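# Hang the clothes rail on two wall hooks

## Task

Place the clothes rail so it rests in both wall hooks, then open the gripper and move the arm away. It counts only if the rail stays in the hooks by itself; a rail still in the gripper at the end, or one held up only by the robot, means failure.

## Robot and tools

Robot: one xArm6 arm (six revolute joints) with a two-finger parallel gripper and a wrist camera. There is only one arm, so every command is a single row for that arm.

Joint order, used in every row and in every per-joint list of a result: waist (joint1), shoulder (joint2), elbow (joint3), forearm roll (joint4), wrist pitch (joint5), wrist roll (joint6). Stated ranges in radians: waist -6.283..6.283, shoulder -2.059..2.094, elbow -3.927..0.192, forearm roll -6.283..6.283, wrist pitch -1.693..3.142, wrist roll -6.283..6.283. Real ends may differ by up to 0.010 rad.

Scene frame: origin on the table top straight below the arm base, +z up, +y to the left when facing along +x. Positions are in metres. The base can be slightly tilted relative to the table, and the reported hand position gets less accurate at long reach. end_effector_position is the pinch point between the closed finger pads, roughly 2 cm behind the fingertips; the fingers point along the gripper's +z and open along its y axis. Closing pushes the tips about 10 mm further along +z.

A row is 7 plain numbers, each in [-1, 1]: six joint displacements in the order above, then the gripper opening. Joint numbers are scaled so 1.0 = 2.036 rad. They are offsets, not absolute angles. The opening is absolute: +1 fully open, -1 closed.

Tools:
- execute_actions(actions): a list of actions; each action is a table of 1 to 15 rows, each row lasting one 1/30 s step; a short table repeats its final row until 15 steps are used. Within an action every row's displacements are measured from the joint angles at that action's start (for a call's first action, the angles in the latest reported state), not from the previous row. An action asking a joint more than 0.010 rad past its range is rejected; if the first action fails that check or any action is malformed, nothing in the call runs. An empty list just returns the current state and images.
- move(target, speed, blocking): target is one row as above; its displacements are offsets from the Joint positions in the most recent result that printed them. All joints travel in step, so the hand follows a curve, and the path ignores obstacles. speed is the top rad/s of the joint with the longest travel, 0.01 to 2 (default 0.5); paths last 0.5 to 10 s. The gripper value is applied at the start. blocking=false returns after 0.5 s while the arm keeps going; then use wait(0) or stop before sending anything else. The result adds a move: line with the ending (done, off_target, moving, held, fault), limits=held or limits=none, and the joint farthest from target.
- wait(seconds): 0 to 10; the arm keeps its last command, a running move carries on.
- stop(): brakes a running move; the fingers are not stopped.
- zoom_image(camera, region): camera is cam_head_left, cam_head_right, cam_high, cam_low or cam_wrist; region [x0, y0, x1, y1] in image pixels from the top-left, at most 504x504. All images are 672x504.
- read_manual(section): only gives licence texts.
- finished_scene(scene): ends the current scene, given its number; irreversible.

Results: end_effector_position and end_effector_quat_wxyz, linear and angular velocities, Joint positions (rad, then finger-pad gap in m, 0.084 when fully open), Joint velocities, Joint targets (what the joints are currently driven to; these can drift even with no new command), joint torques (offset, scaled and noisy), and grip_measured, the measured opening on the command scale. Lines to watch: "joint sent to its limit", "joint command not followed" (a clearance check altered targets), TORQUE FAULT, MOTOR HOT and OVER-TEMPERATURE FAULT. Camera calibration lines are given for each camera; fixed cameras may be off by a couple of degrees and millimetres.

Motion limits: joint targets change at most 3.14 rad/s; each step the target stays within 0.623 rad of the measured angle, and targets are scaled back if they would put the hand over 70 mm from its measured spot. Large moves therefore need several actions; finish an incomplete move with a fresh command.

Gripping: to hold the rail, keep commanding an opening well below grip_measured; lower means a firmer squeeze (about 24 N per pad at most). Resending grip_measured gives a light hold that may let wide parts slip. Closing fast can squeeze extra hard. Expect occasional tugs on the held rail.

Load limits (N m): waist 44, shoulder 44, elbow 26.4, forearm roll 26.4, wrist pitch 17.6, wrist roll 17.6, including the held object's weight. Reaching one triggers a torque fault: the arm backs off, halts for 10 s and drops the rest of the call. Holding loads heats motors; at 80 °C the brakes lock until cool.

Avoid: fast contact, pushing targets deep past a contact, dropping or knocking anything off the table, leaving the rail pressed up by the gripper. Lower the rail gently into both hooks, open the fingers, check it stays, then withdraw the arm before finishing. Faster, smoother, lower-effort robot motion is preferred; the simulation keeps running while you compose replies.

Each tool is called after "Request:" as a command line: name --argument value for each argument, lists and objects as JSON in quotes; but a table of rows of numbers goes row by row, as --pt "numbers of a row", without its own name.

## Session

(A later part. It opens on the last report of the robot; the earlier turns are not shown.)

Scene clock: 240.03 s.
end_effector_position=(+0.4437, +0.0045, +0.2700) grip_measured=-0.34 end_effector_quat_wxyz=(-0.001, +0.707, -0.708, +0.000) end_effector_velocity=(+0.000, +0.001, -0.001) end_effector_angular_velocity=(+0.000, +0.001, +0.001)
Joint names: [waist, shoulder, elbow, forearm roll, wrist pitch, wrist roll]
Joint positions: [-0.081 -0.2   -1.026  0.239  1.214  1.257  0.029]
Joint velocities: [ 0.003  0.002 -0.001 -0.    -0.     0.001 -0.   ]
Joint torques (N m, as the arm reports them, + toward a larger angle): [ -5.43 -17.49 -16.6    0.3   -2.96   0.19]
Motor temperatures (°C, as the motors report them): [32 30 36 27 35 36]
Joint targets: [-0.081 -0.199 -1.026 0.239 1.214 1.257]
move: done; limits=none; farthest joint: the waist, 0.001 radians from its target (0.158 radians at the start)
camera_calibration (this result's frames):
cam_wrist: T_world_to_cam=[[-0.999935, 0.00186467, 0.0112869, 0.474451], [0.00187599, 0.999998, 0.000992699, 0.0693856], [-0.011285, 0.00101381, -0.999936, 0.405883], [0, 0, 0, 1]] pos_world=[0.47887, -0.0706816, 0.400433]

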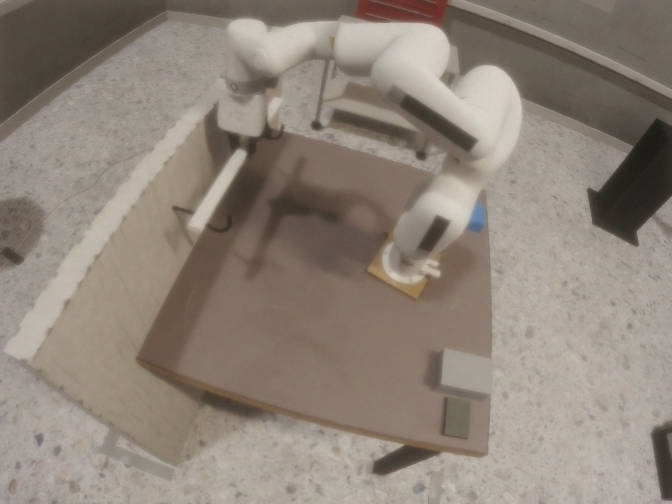

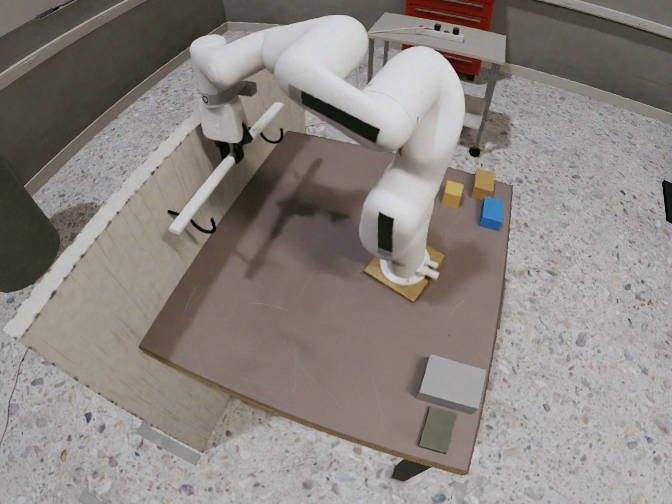

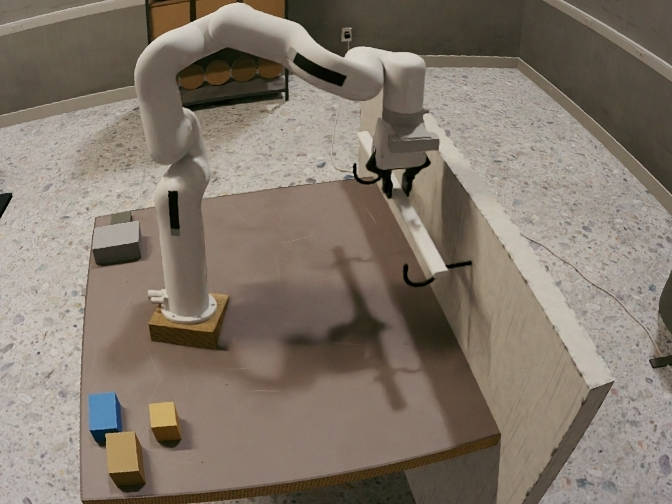

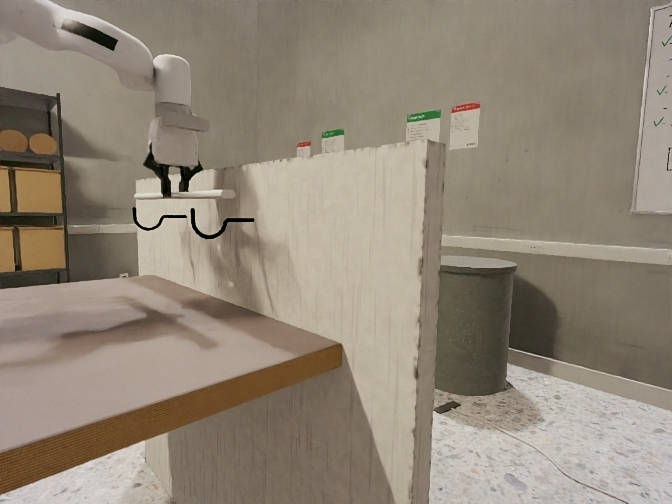

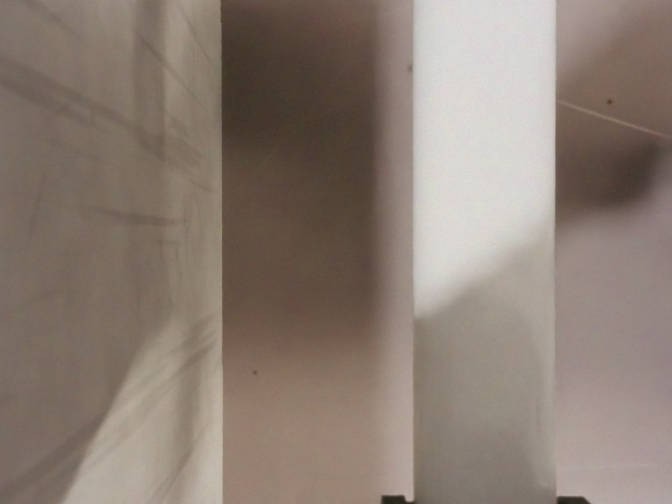

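Request:
move --target '[0.0207,0.0265,0.0612,0.0106,-0.0895,-0.0042,-1]' --speed 0.15

Request:
zoom_image --camera "cam_low" --region '[100, 140, 300, 270]'

Request:
zoom_image --camera "cam_high" --region '[300, 80, 520, 320]'

Scene clock: 266.73 s.
end_effector_position=(+0.4447, +0.0045, +0.2071) grip_measured=-0.34 end_effector_quat_wxyz=(-0.001, +0.707, -0.707, +0.001) end_effector_velocity=(-0.001, -0.000, -0.002) end_effector_angular_velocity=(+0.001, +0.005, -0.001)
Joint names: [waist, shoulder, elbow, forearm roll, wrist pitch, wrist roll]
Joint positions: [-0.039 -0.146 -0.902  0.261  1.032  1.249  0.029]
Joint velocities: [ 0.     0.001  0.004 -0.     0.     0.001 -0.   ]
Joint torques (N m, as the arm reports them, + toward a larger angle): [ -6.16 -18.39 -15.78   0.2   -2.85   0.13]
Motor temperatures (°C, as the motors report them): [32 31 36 27 35 36]
Joint targets: [-0.039 -0.146 -0.902 0.261 1.032 1.249]
move: done; limits=none; farthest joint: the elbow, 0.001 radians from its target (0.125 radians at the start)
camera_calibration (this result's frames):
cam_wrist: T_world_to_cam=[[-0.999942, 0.00120615, 0.0106982, 0.476308], [0.00121938, 0.999998, 0.00123021, 0.0697246], [-0.0106967, 0.00124319, -0.999942, 0.342755], [0, 0, 0, 1]] pos_world=[0.479861, -0.0707251, 0.337554]

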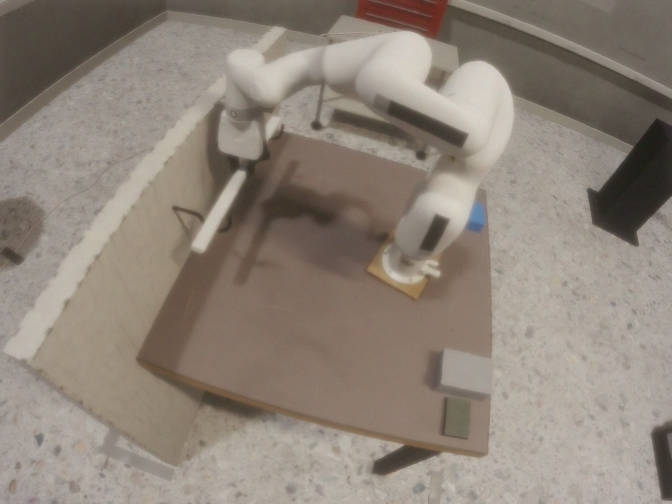

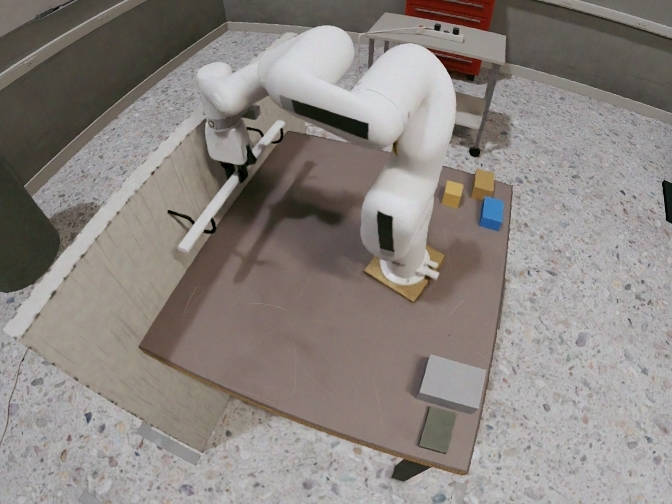

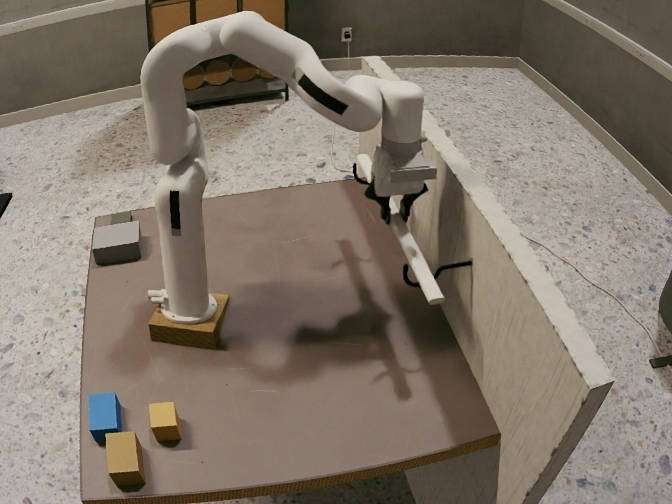

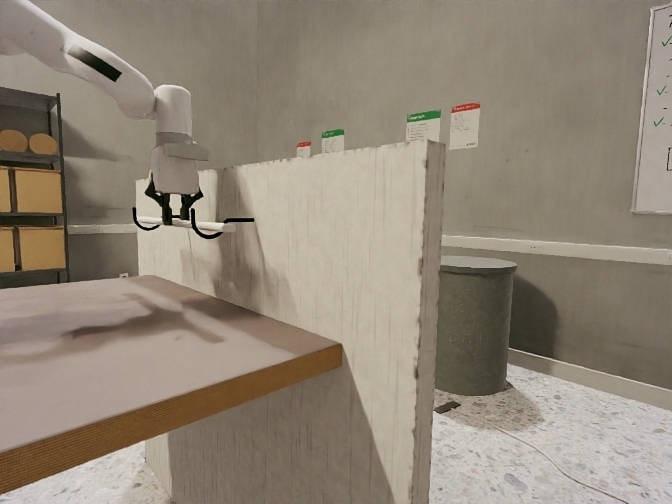

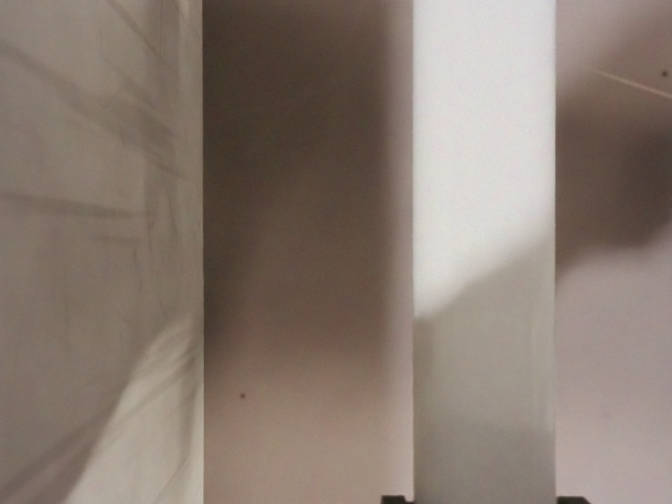

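Region (100, 140, 300, 270) of cam_low's 672x504 image, scaled by 2.520, with more detail than that image has; it fills the top 328 rows of this view, and the rest is white.

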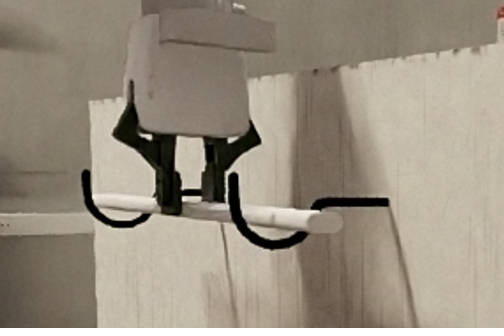

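Region (300, 80, 520, 320) of cam_high's 672x504 image, scaled by 2.100, with more detail than that image has; it fills the left 462 columns of this view, and the rest is white.

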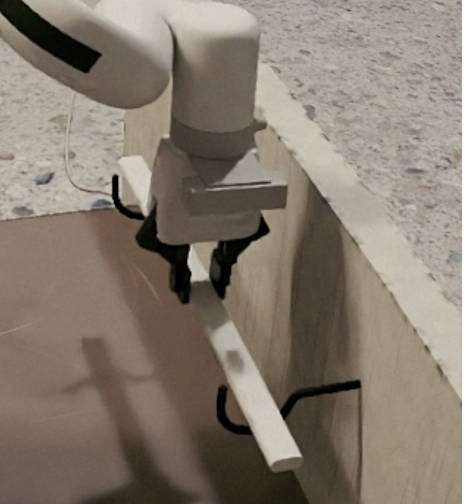

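Request:
move --target '[0.0020,0.0025,0.0058,0.0010,-0.0085,-0.0004,-1]' --speed 0.03

Request:
zoom_image --camera "cam_low" --region '[120, 180, 280, 260]'

Scene clock: 276.13 s.
end_effector_position=(+0.4442, +0.0045, +0.2013) grip_measured=-0.34 end_effector_quat_wxyz=(-0.001, +0.707, -0.707, +0.001) end_effector_velocity=(+0.001, -0.000, +0.001) end_effector_angular_velocity=(-0.001, -0.003, +0.002)
Joint names: [waist, shoulder, elbow, forearm roll, wrist pitch, wrist roll]
Joint positions: [-0.035 -0.141 -0.89   0.263  1.014  1.248  0.029]
Joint velocities: [-0.    -0.    -0.002  0.    -0.001 -0.002 -0.   ]
Joint torques (N m, as the arm reports them, + toward a larger angle): [ -6.5  -18.64 -15.85   0.47  -2.6    0.04]
Motor temperatures (°C, as the motors report them): [32 31 36 27 35 36]
Joint targets: [-0.035 -0.141 -0.890 0.263 1.014 1.248]
move: done; limits=none; farthest joint: the waist, 0.000 radians from its target (0.004 radians at the start)
camera_calibration (this result's frames):
cam_wrist: T_world_to_cam=[[-0.999942, 0.00121519, 0.0107471, 0.475862], [0.00122268, 0.999999, 0.000690092, 0.0698197], [-0.0107462, 0.000703192, -0.999942, 0.336941], [0, 0, 0, 1]] pos_world=[0.479369, -0.0706348, 0.331759]

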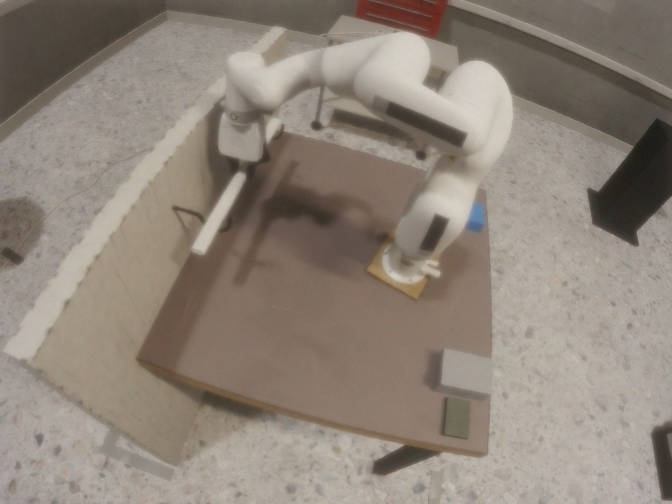

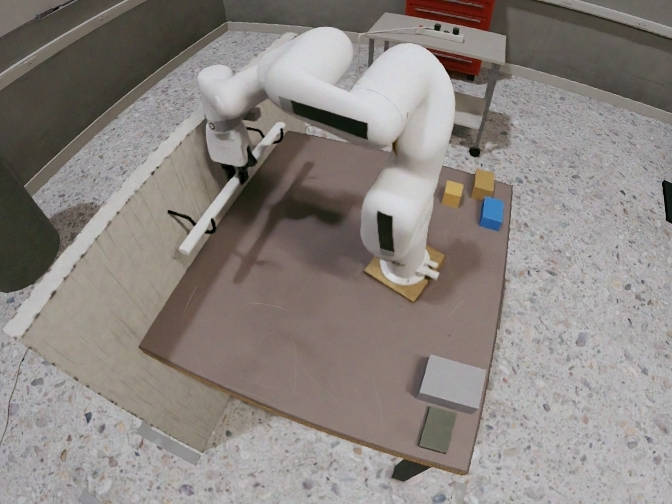

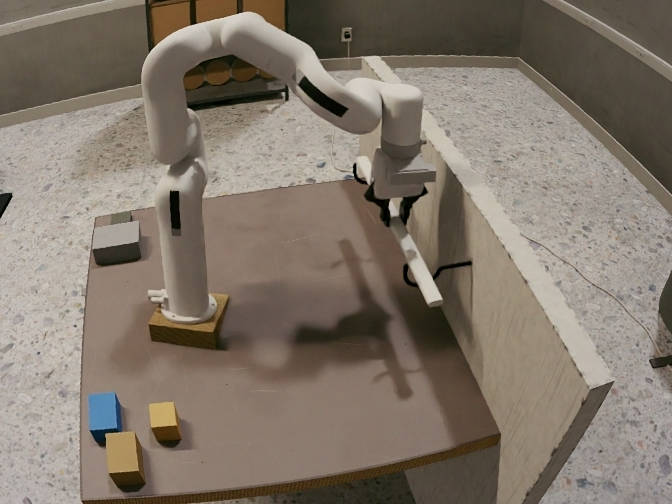

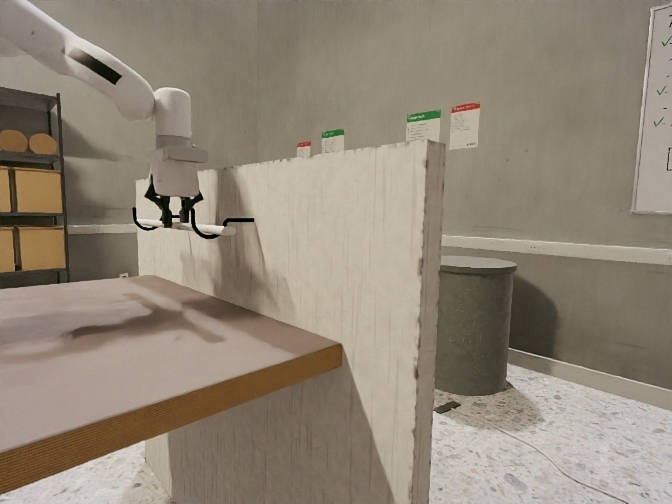

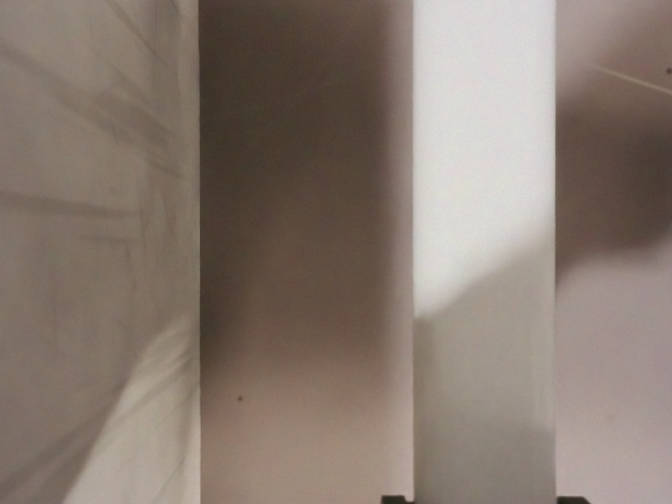

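Region (120, 180, 280, 260) of cam_low's 672x504 image, scaled by 3.150, with more detail than that image has.

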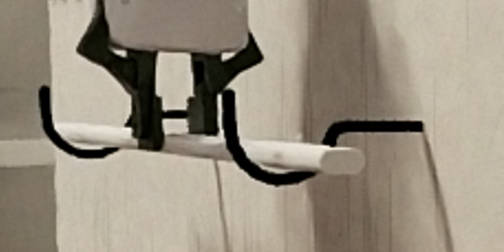

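Request:
move --target '[0.0013,0.0017,0.0039,0.0007,-0.0057,-0.0003,-1]' --speed 0.02

Request:
zoom_image --camera "cam_low" --region '[120, 180, 280, 260]'

Scene clock: 281.47 s.
end_effector_position=(+0.4444, +0.0045, +0.1988) grip_measured=-0.34 end_effector_quat_wxyz=(-0.001, +0.707, -0.707, +0.002) end_effector_velocity=(+0.000, -0.000, -0.001) end_effector_angular_velocity=(-0.000, +0.000, +0.001)
Joint names: [waist, shoulder, elbow, forearm roll, wrist pitch, wrist roll]
Joint positions: [-0.033 -0.139 -0.884  0.264  1.003  1.247  0.029]
Joint velocities: [ 0.     0.002  0.001  0.    -0.003 -0.002  0.   ]
Joint torques (N m, as the arm reports them, + toward a larger angle): [ -3.57 -10.72 -11.88   0.78  -4.55   0.22]
Motor temperatures (°C, as the motors report them): [32 31 36 27 35 36]
Joint targets: [-0.033 -0.137 -0.882 0.264 1.003 1.247]
move: done; limits=none; farthest joint: the shoulder, 0.002 radians from its target (0.003 radians at the start)
camera_calibration (this result's frames):
cam_wrist: T_world_to_cam=[[-0.999967, 0.000911403, 0.00808438, 0.476618], [0.000909433, 1, -0.000247323, 0.0701655], [-0.0080846, -0.000239963, -0.999967, 0.3333], [0, 0, 0, 1]] pos_world=[0.479233, -0.0705199, 0.329454]

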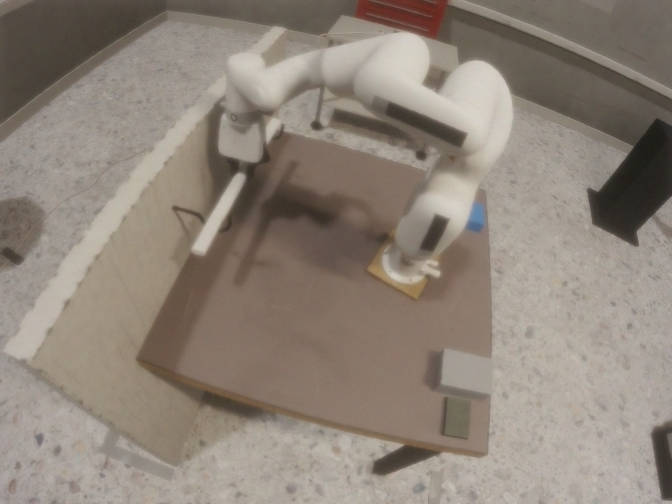

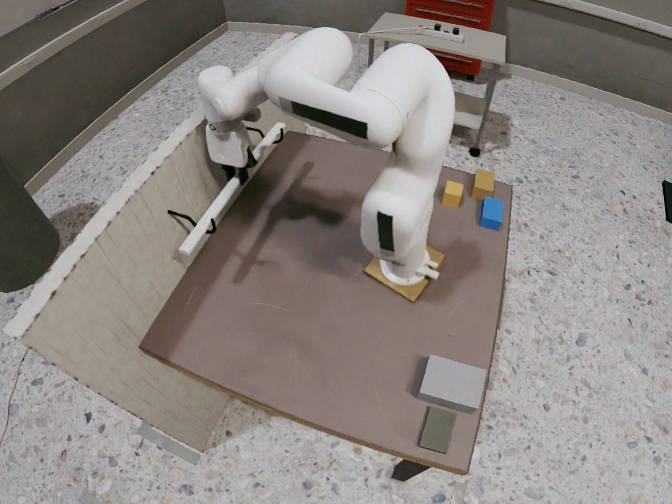

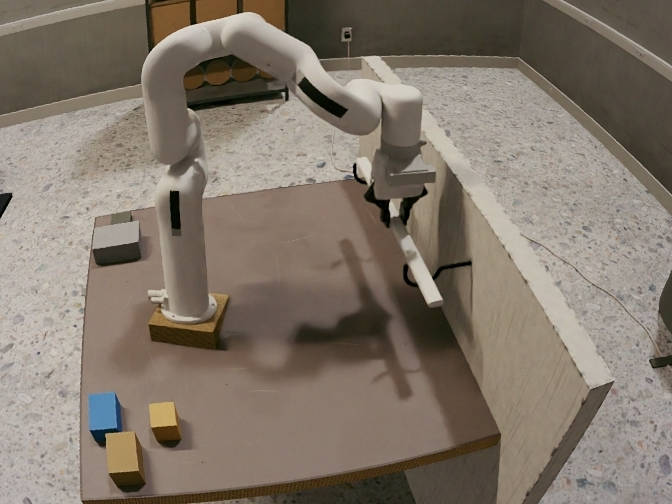

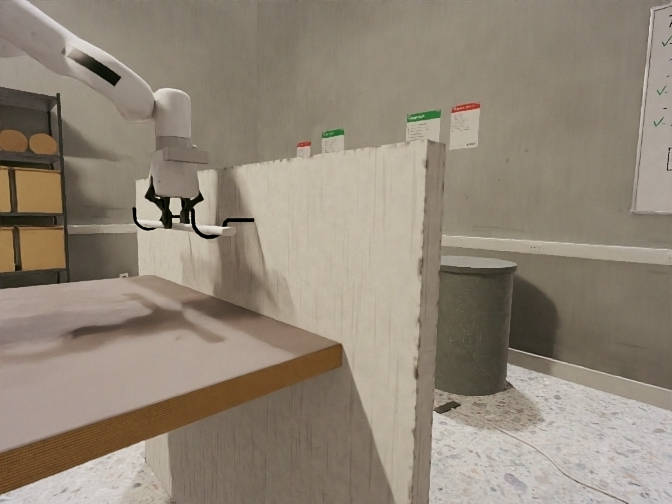

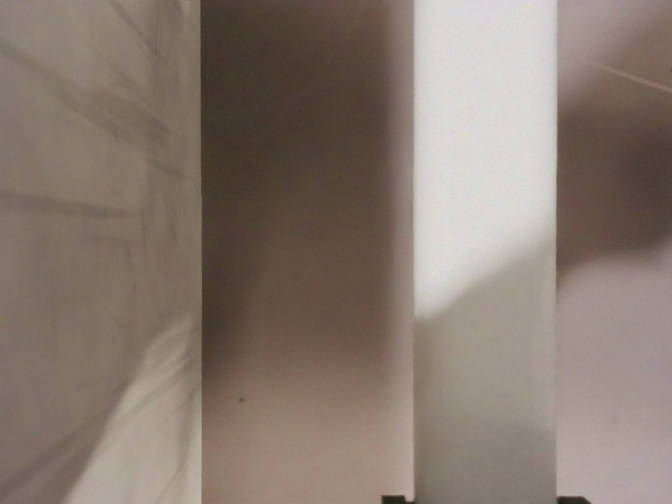

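Region (120, 180, 280, 260) of cam_low's 672x504 image, scaled by 3.150, with more detail than that image has.

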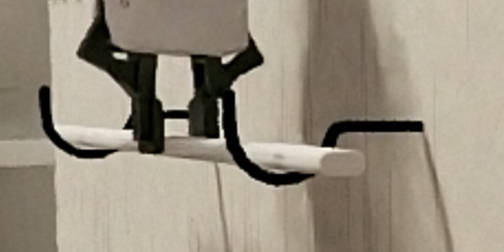

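Request:
execute_actions --actions '[[[0,0,0,0,0,0,-0.6],[0,0,0,0,0,0,-0.45],[0,0,0,0,0,0,-0.38],[0,0,0,0,0,0,-0.33],[0,0,0,0,0,0,-0.3],[0,0,0,0,0,0,-0.26],[0,0,0,0,0,0,-0.22],[0,0,0,0,0,0,-0.18],[0,0,0,0,0,0,-0.1],[0,0,0,0,0,0,0.0],[0,0,0,0,0,0,0.1],[0,0,0,0,0,0,0.2],[0,0,0,0,0,0,0.3],[0,0,0,0,0,0,0.4],[0,0,0,0,0,0,0.4]]]'

Request:
zoom_image --camera "cam_low" --region '[120, 180, 280, 260]'

Scene clock: 289.13 s.
end_effector_position=(+0.4442, +0.0045, +0.1982) grip_measured=+0.36 end_effector_quat_wxyz=(-0.001, +0.707, -0.707, +0.002) end_effector_velocity=(+0.002, -0.000, +0.005) end_effector_angular_velocity=(-0.002, -0.010, -0.001)
Joint names: [waist, shoulder, elbow, forearm roll, wrist pitch, wrist roll]
Joint positions: [-0.033 -0.139 -0.884  0.264  1.003  1.247  0.059]
Joint velocities: [-0.003 -0.007 -0.005 -0.     0.001  0.001  0.052]
Joint torques (N m, as the arm reports them, + toward a larger angle): [ -5.45 -17.35 -14.27  -0.03  -2.73   0.01]
Motor temperatures (°C, as the motors report them): [32 31 35 27 35 36]
Joint targets: [-0.033 -0.139 -0.884 0.264 1.003 1.247]
camera_calibration (this result's frames):
cam_wrist: T_world_to_cam=[[-0.999957, 0.00105227, 0.00921094, 0.47617], [0.00105207, 0.999999, -0.0000271848, 0.0700622], [-0.00921096, -0.0000174931, -0.999958, 0.333235], [0, 0, 0, 1]] pos_world=[0.479145, -0.0705574, 0.328837]

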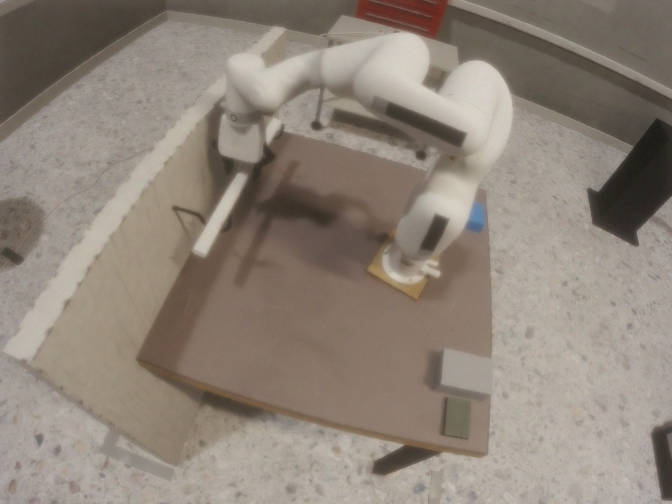

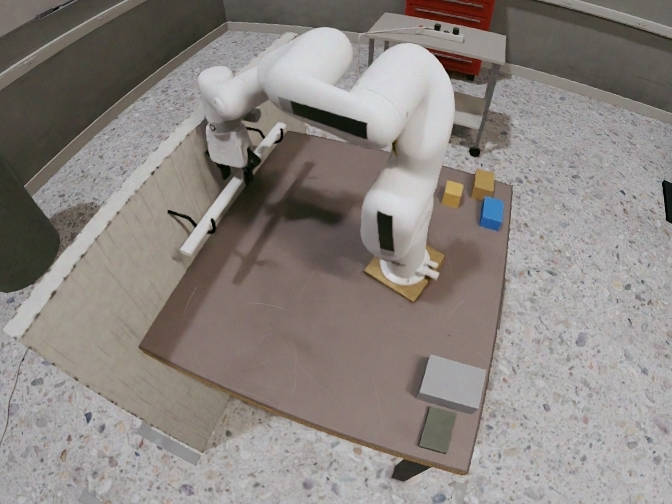

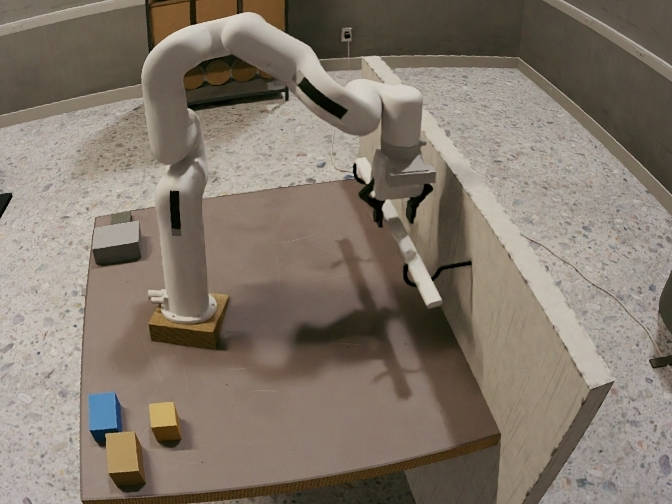

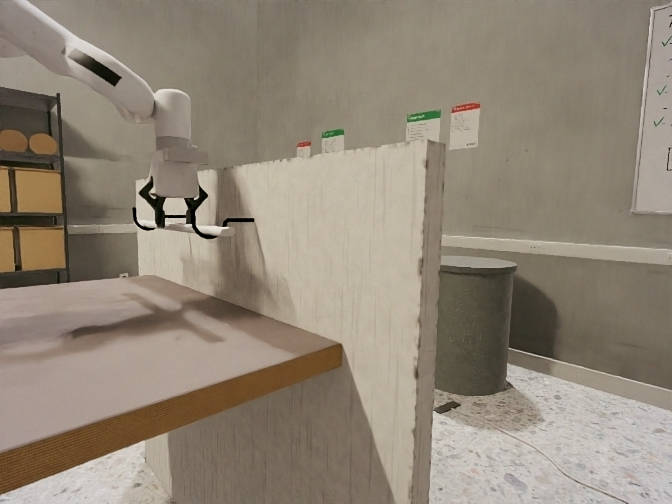

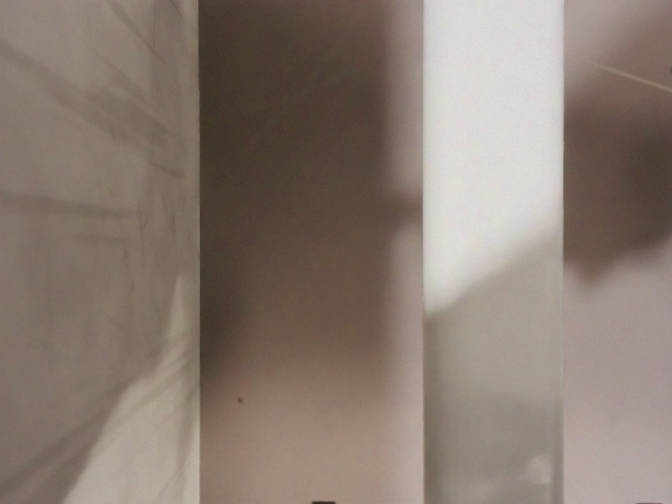

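Region (120, 180, 280, 260) of cam_low's 672x504 image, scaled by 3.150, with more detail than that image has.

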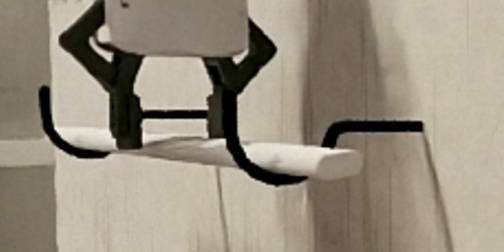

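Request:
move --target '[-0.0235,-0.0296,-0.0702,-0.0124,0.1036,0.0049,0.5]' --speed 0.4

Request:
move --target '[-0.0772,-0.1762,0.1640,-0.0024,0.0295,-0.0717,0.5]' --speed 0.8

Request:
zoom_image --camera "cam_high" --region '[300, 80, 520, 320]'

Request:
zoom_image --camera "cam_low" --region '[100, 160, 300, 270]'

Scene clock: 305.27 s.
end_effector_position=(+0.4434, +0.0047, +0.2692) grip_measured=+0.49 end_effector_quat_wxyz=(-0.000, +0.707, -0.707, -0.000) end_effector_velocity=(+0.002, -0.000, +0.004) end_effector_angular_velocity=(-0.002, -0.010, +0.001)
Joint names: [waist, shoulder, elbow, forearm roll, wrist pitch, wrist roll]
Joint positions: [-0.081 -0.198 -1.026  0.239  1.214  1.257  0.065]
Joint velocities: [-0.002 -0.004 -0.006 -0.     0.     0.    -0.   ]
Joint torques (N m, as the arm reports them, + toward a larger angle): [ -5.68 -16.35 -15.1    0.21  -2.42   0.09]
Motor temperatures (°C, as the motors report them): [32 31 35 27 35 36]
Joint targets: [-0.081 -0.199 -1.026 0.239 1.214 1.257]
move: done; limits=none; farthest joint: the shoulder, 0.001 radians from its target (0.060 radians at the start)
camera_calibration (this result's frames):
cam_wrist: T_world_to_cam=[[-0.999908, 0.00139565, 0.0134794, 0.473614], [0.00141212, 0.999998, 0.00121258, 0.0693864], [-0.0134777, 0.0012315, -0.999908, 0.406065], [0, 0, 0, 1]] pos_world=[0.478946, -0.0705474, 0.39956]

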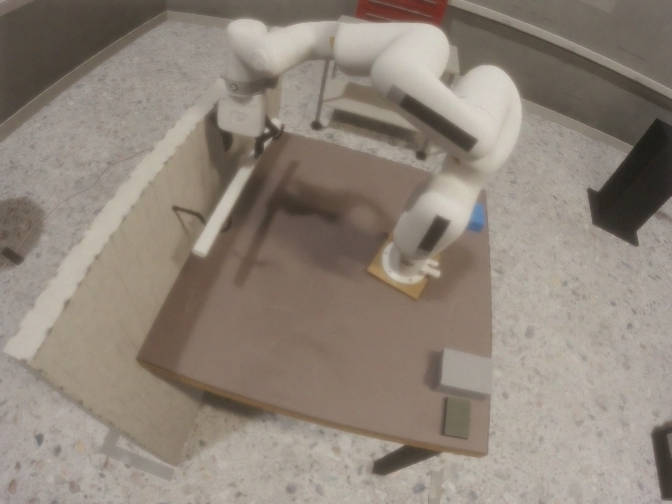

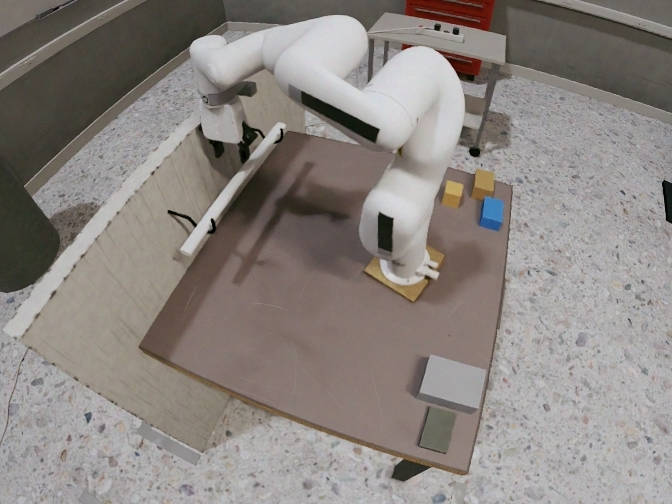

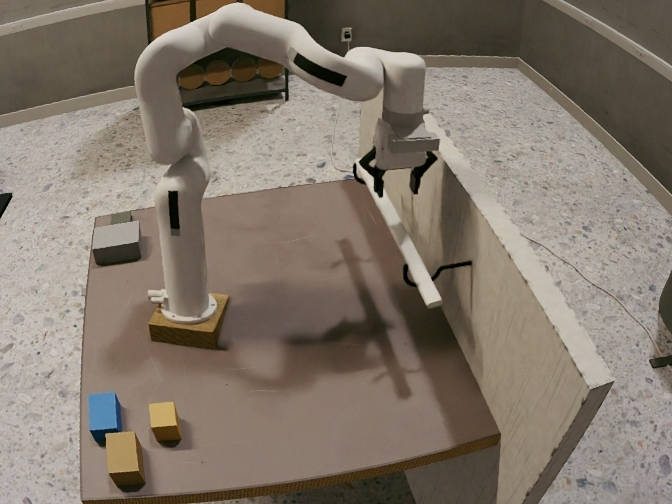

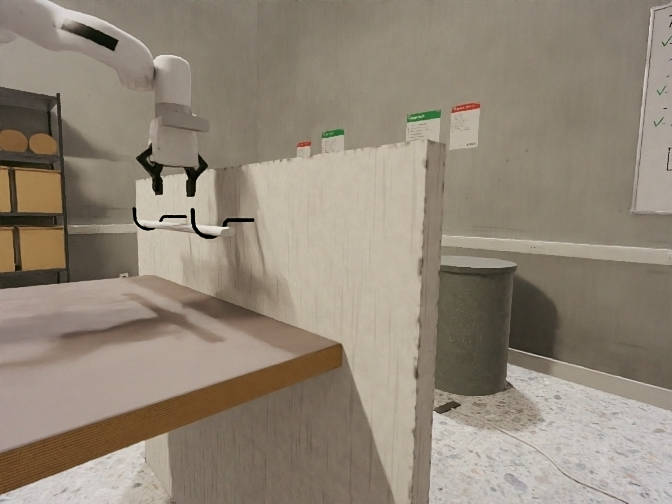

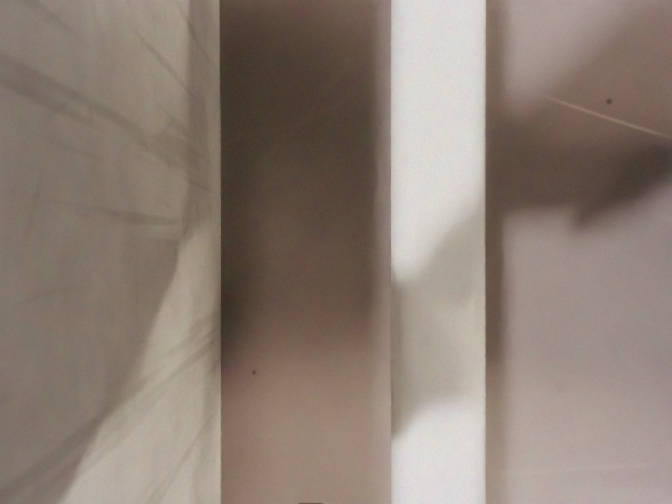

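Scene clock: 306.23 s.
end_effector_position=(+0.3293, -0.0201, +0.2688) grip_measured=+0.49 end_effector_quat_wxyz=(+0.000, +0.707, -0.707, -0.001) end_effector_velocity=(-0.001, -0.000, -0.001) end_effector_angular_velocity=(+0.001, +0.001, -0.003)
Joint names: [waist, shoulder, elbow, forearm roll, wrist pitch, wrist roll]
Joint positions: [-0.237 -0.556 -0.693  0.234  1.274  1.111  0.065]
Joint velocities: [-0.002 -0.003  0.004  0.     0.001  0.001 -0.   ]
Joint torques (N m, as the arm reports them, + toward a larger angle): [ -2.87  -8.73 -15.18   0.    -2.54   0.12]
Motor temperatures (°C, as the motors report them): [32 31 35 27 35 36]
Joint targets: [-0.238 -0.557 -0.692 0.234 1.274 1.111]
move: done; limits=none; farthest joint: the waist, 0.001 radians from its target (0.158 radians at the start)
camera_calibration (this result's frames):
cam_wrist: T_world_to_cam=[[-0.99989, 0.00133749, 0.0147583, 0.359228], [0.00135979, 0.999998, 0.00150113, 0.0943149], [-0.0147562, 0.00152103, -0.99989, 0.404608], [0, 0, 0, 1]] pos_world=[0.365031, -0.0954106, 0.39912]

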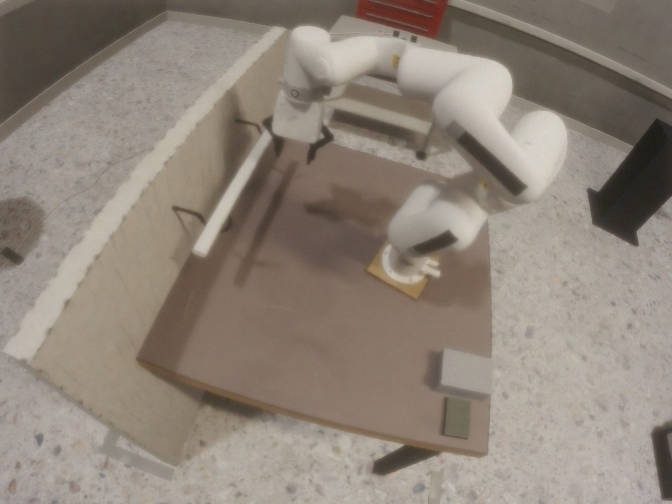

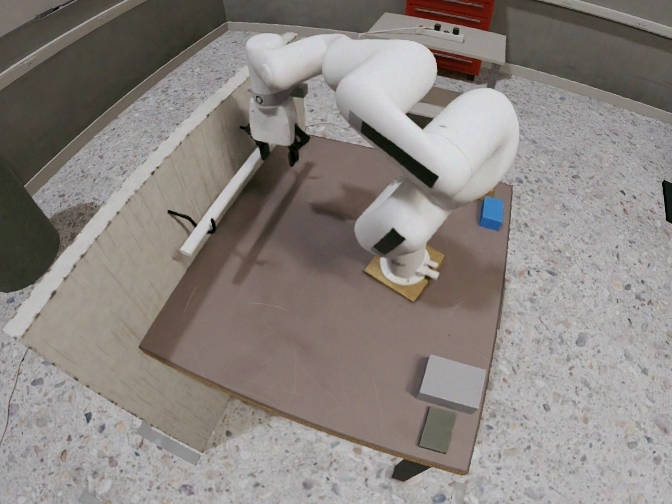

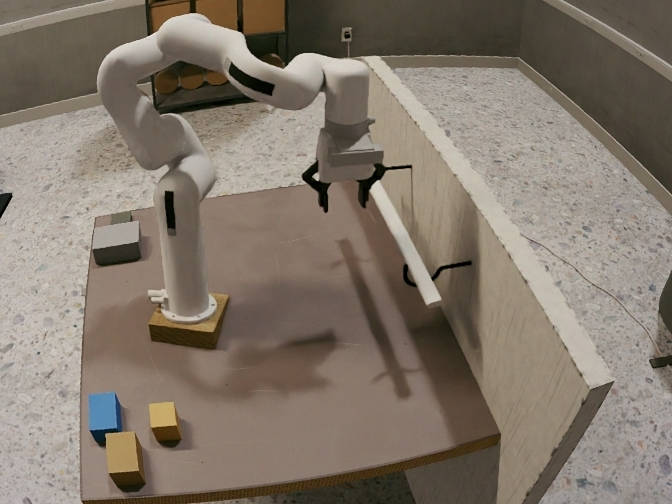

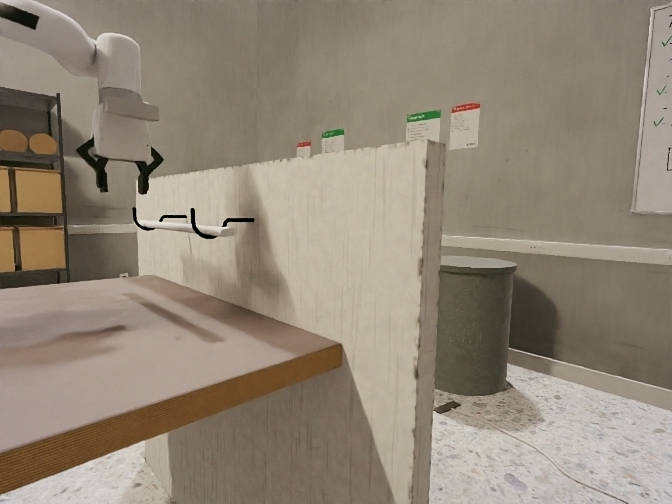

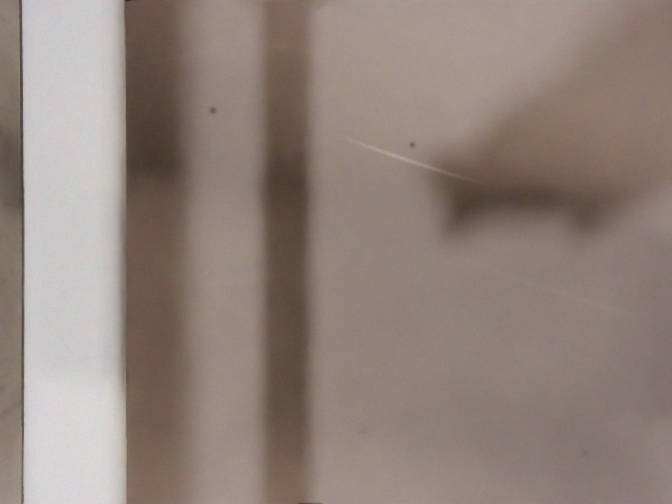

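Region (300, 80, 520, 320) of cam_high's 672x504 image, scaled by 2.100, with more detail than that image has; it fills the left 462 columns of this view, and the rest is white.

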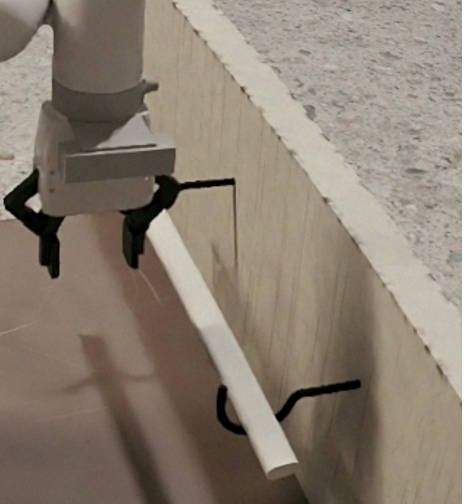

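Region (100, 160, 300, 270) of cam_low's 672x504 image, scaled by 2.520, with more detail than that image has; it fills the top 277 rows of this view, and the rest is white.

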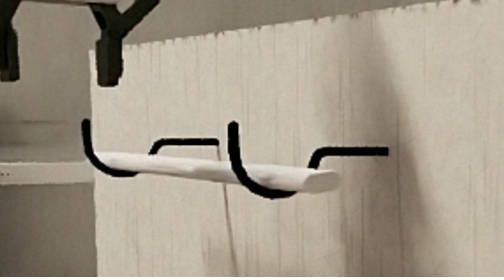

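The rail sits in both hooks and the arm is clear.

Request:
finished_scene --scene 2

The scene is finished: the task was done.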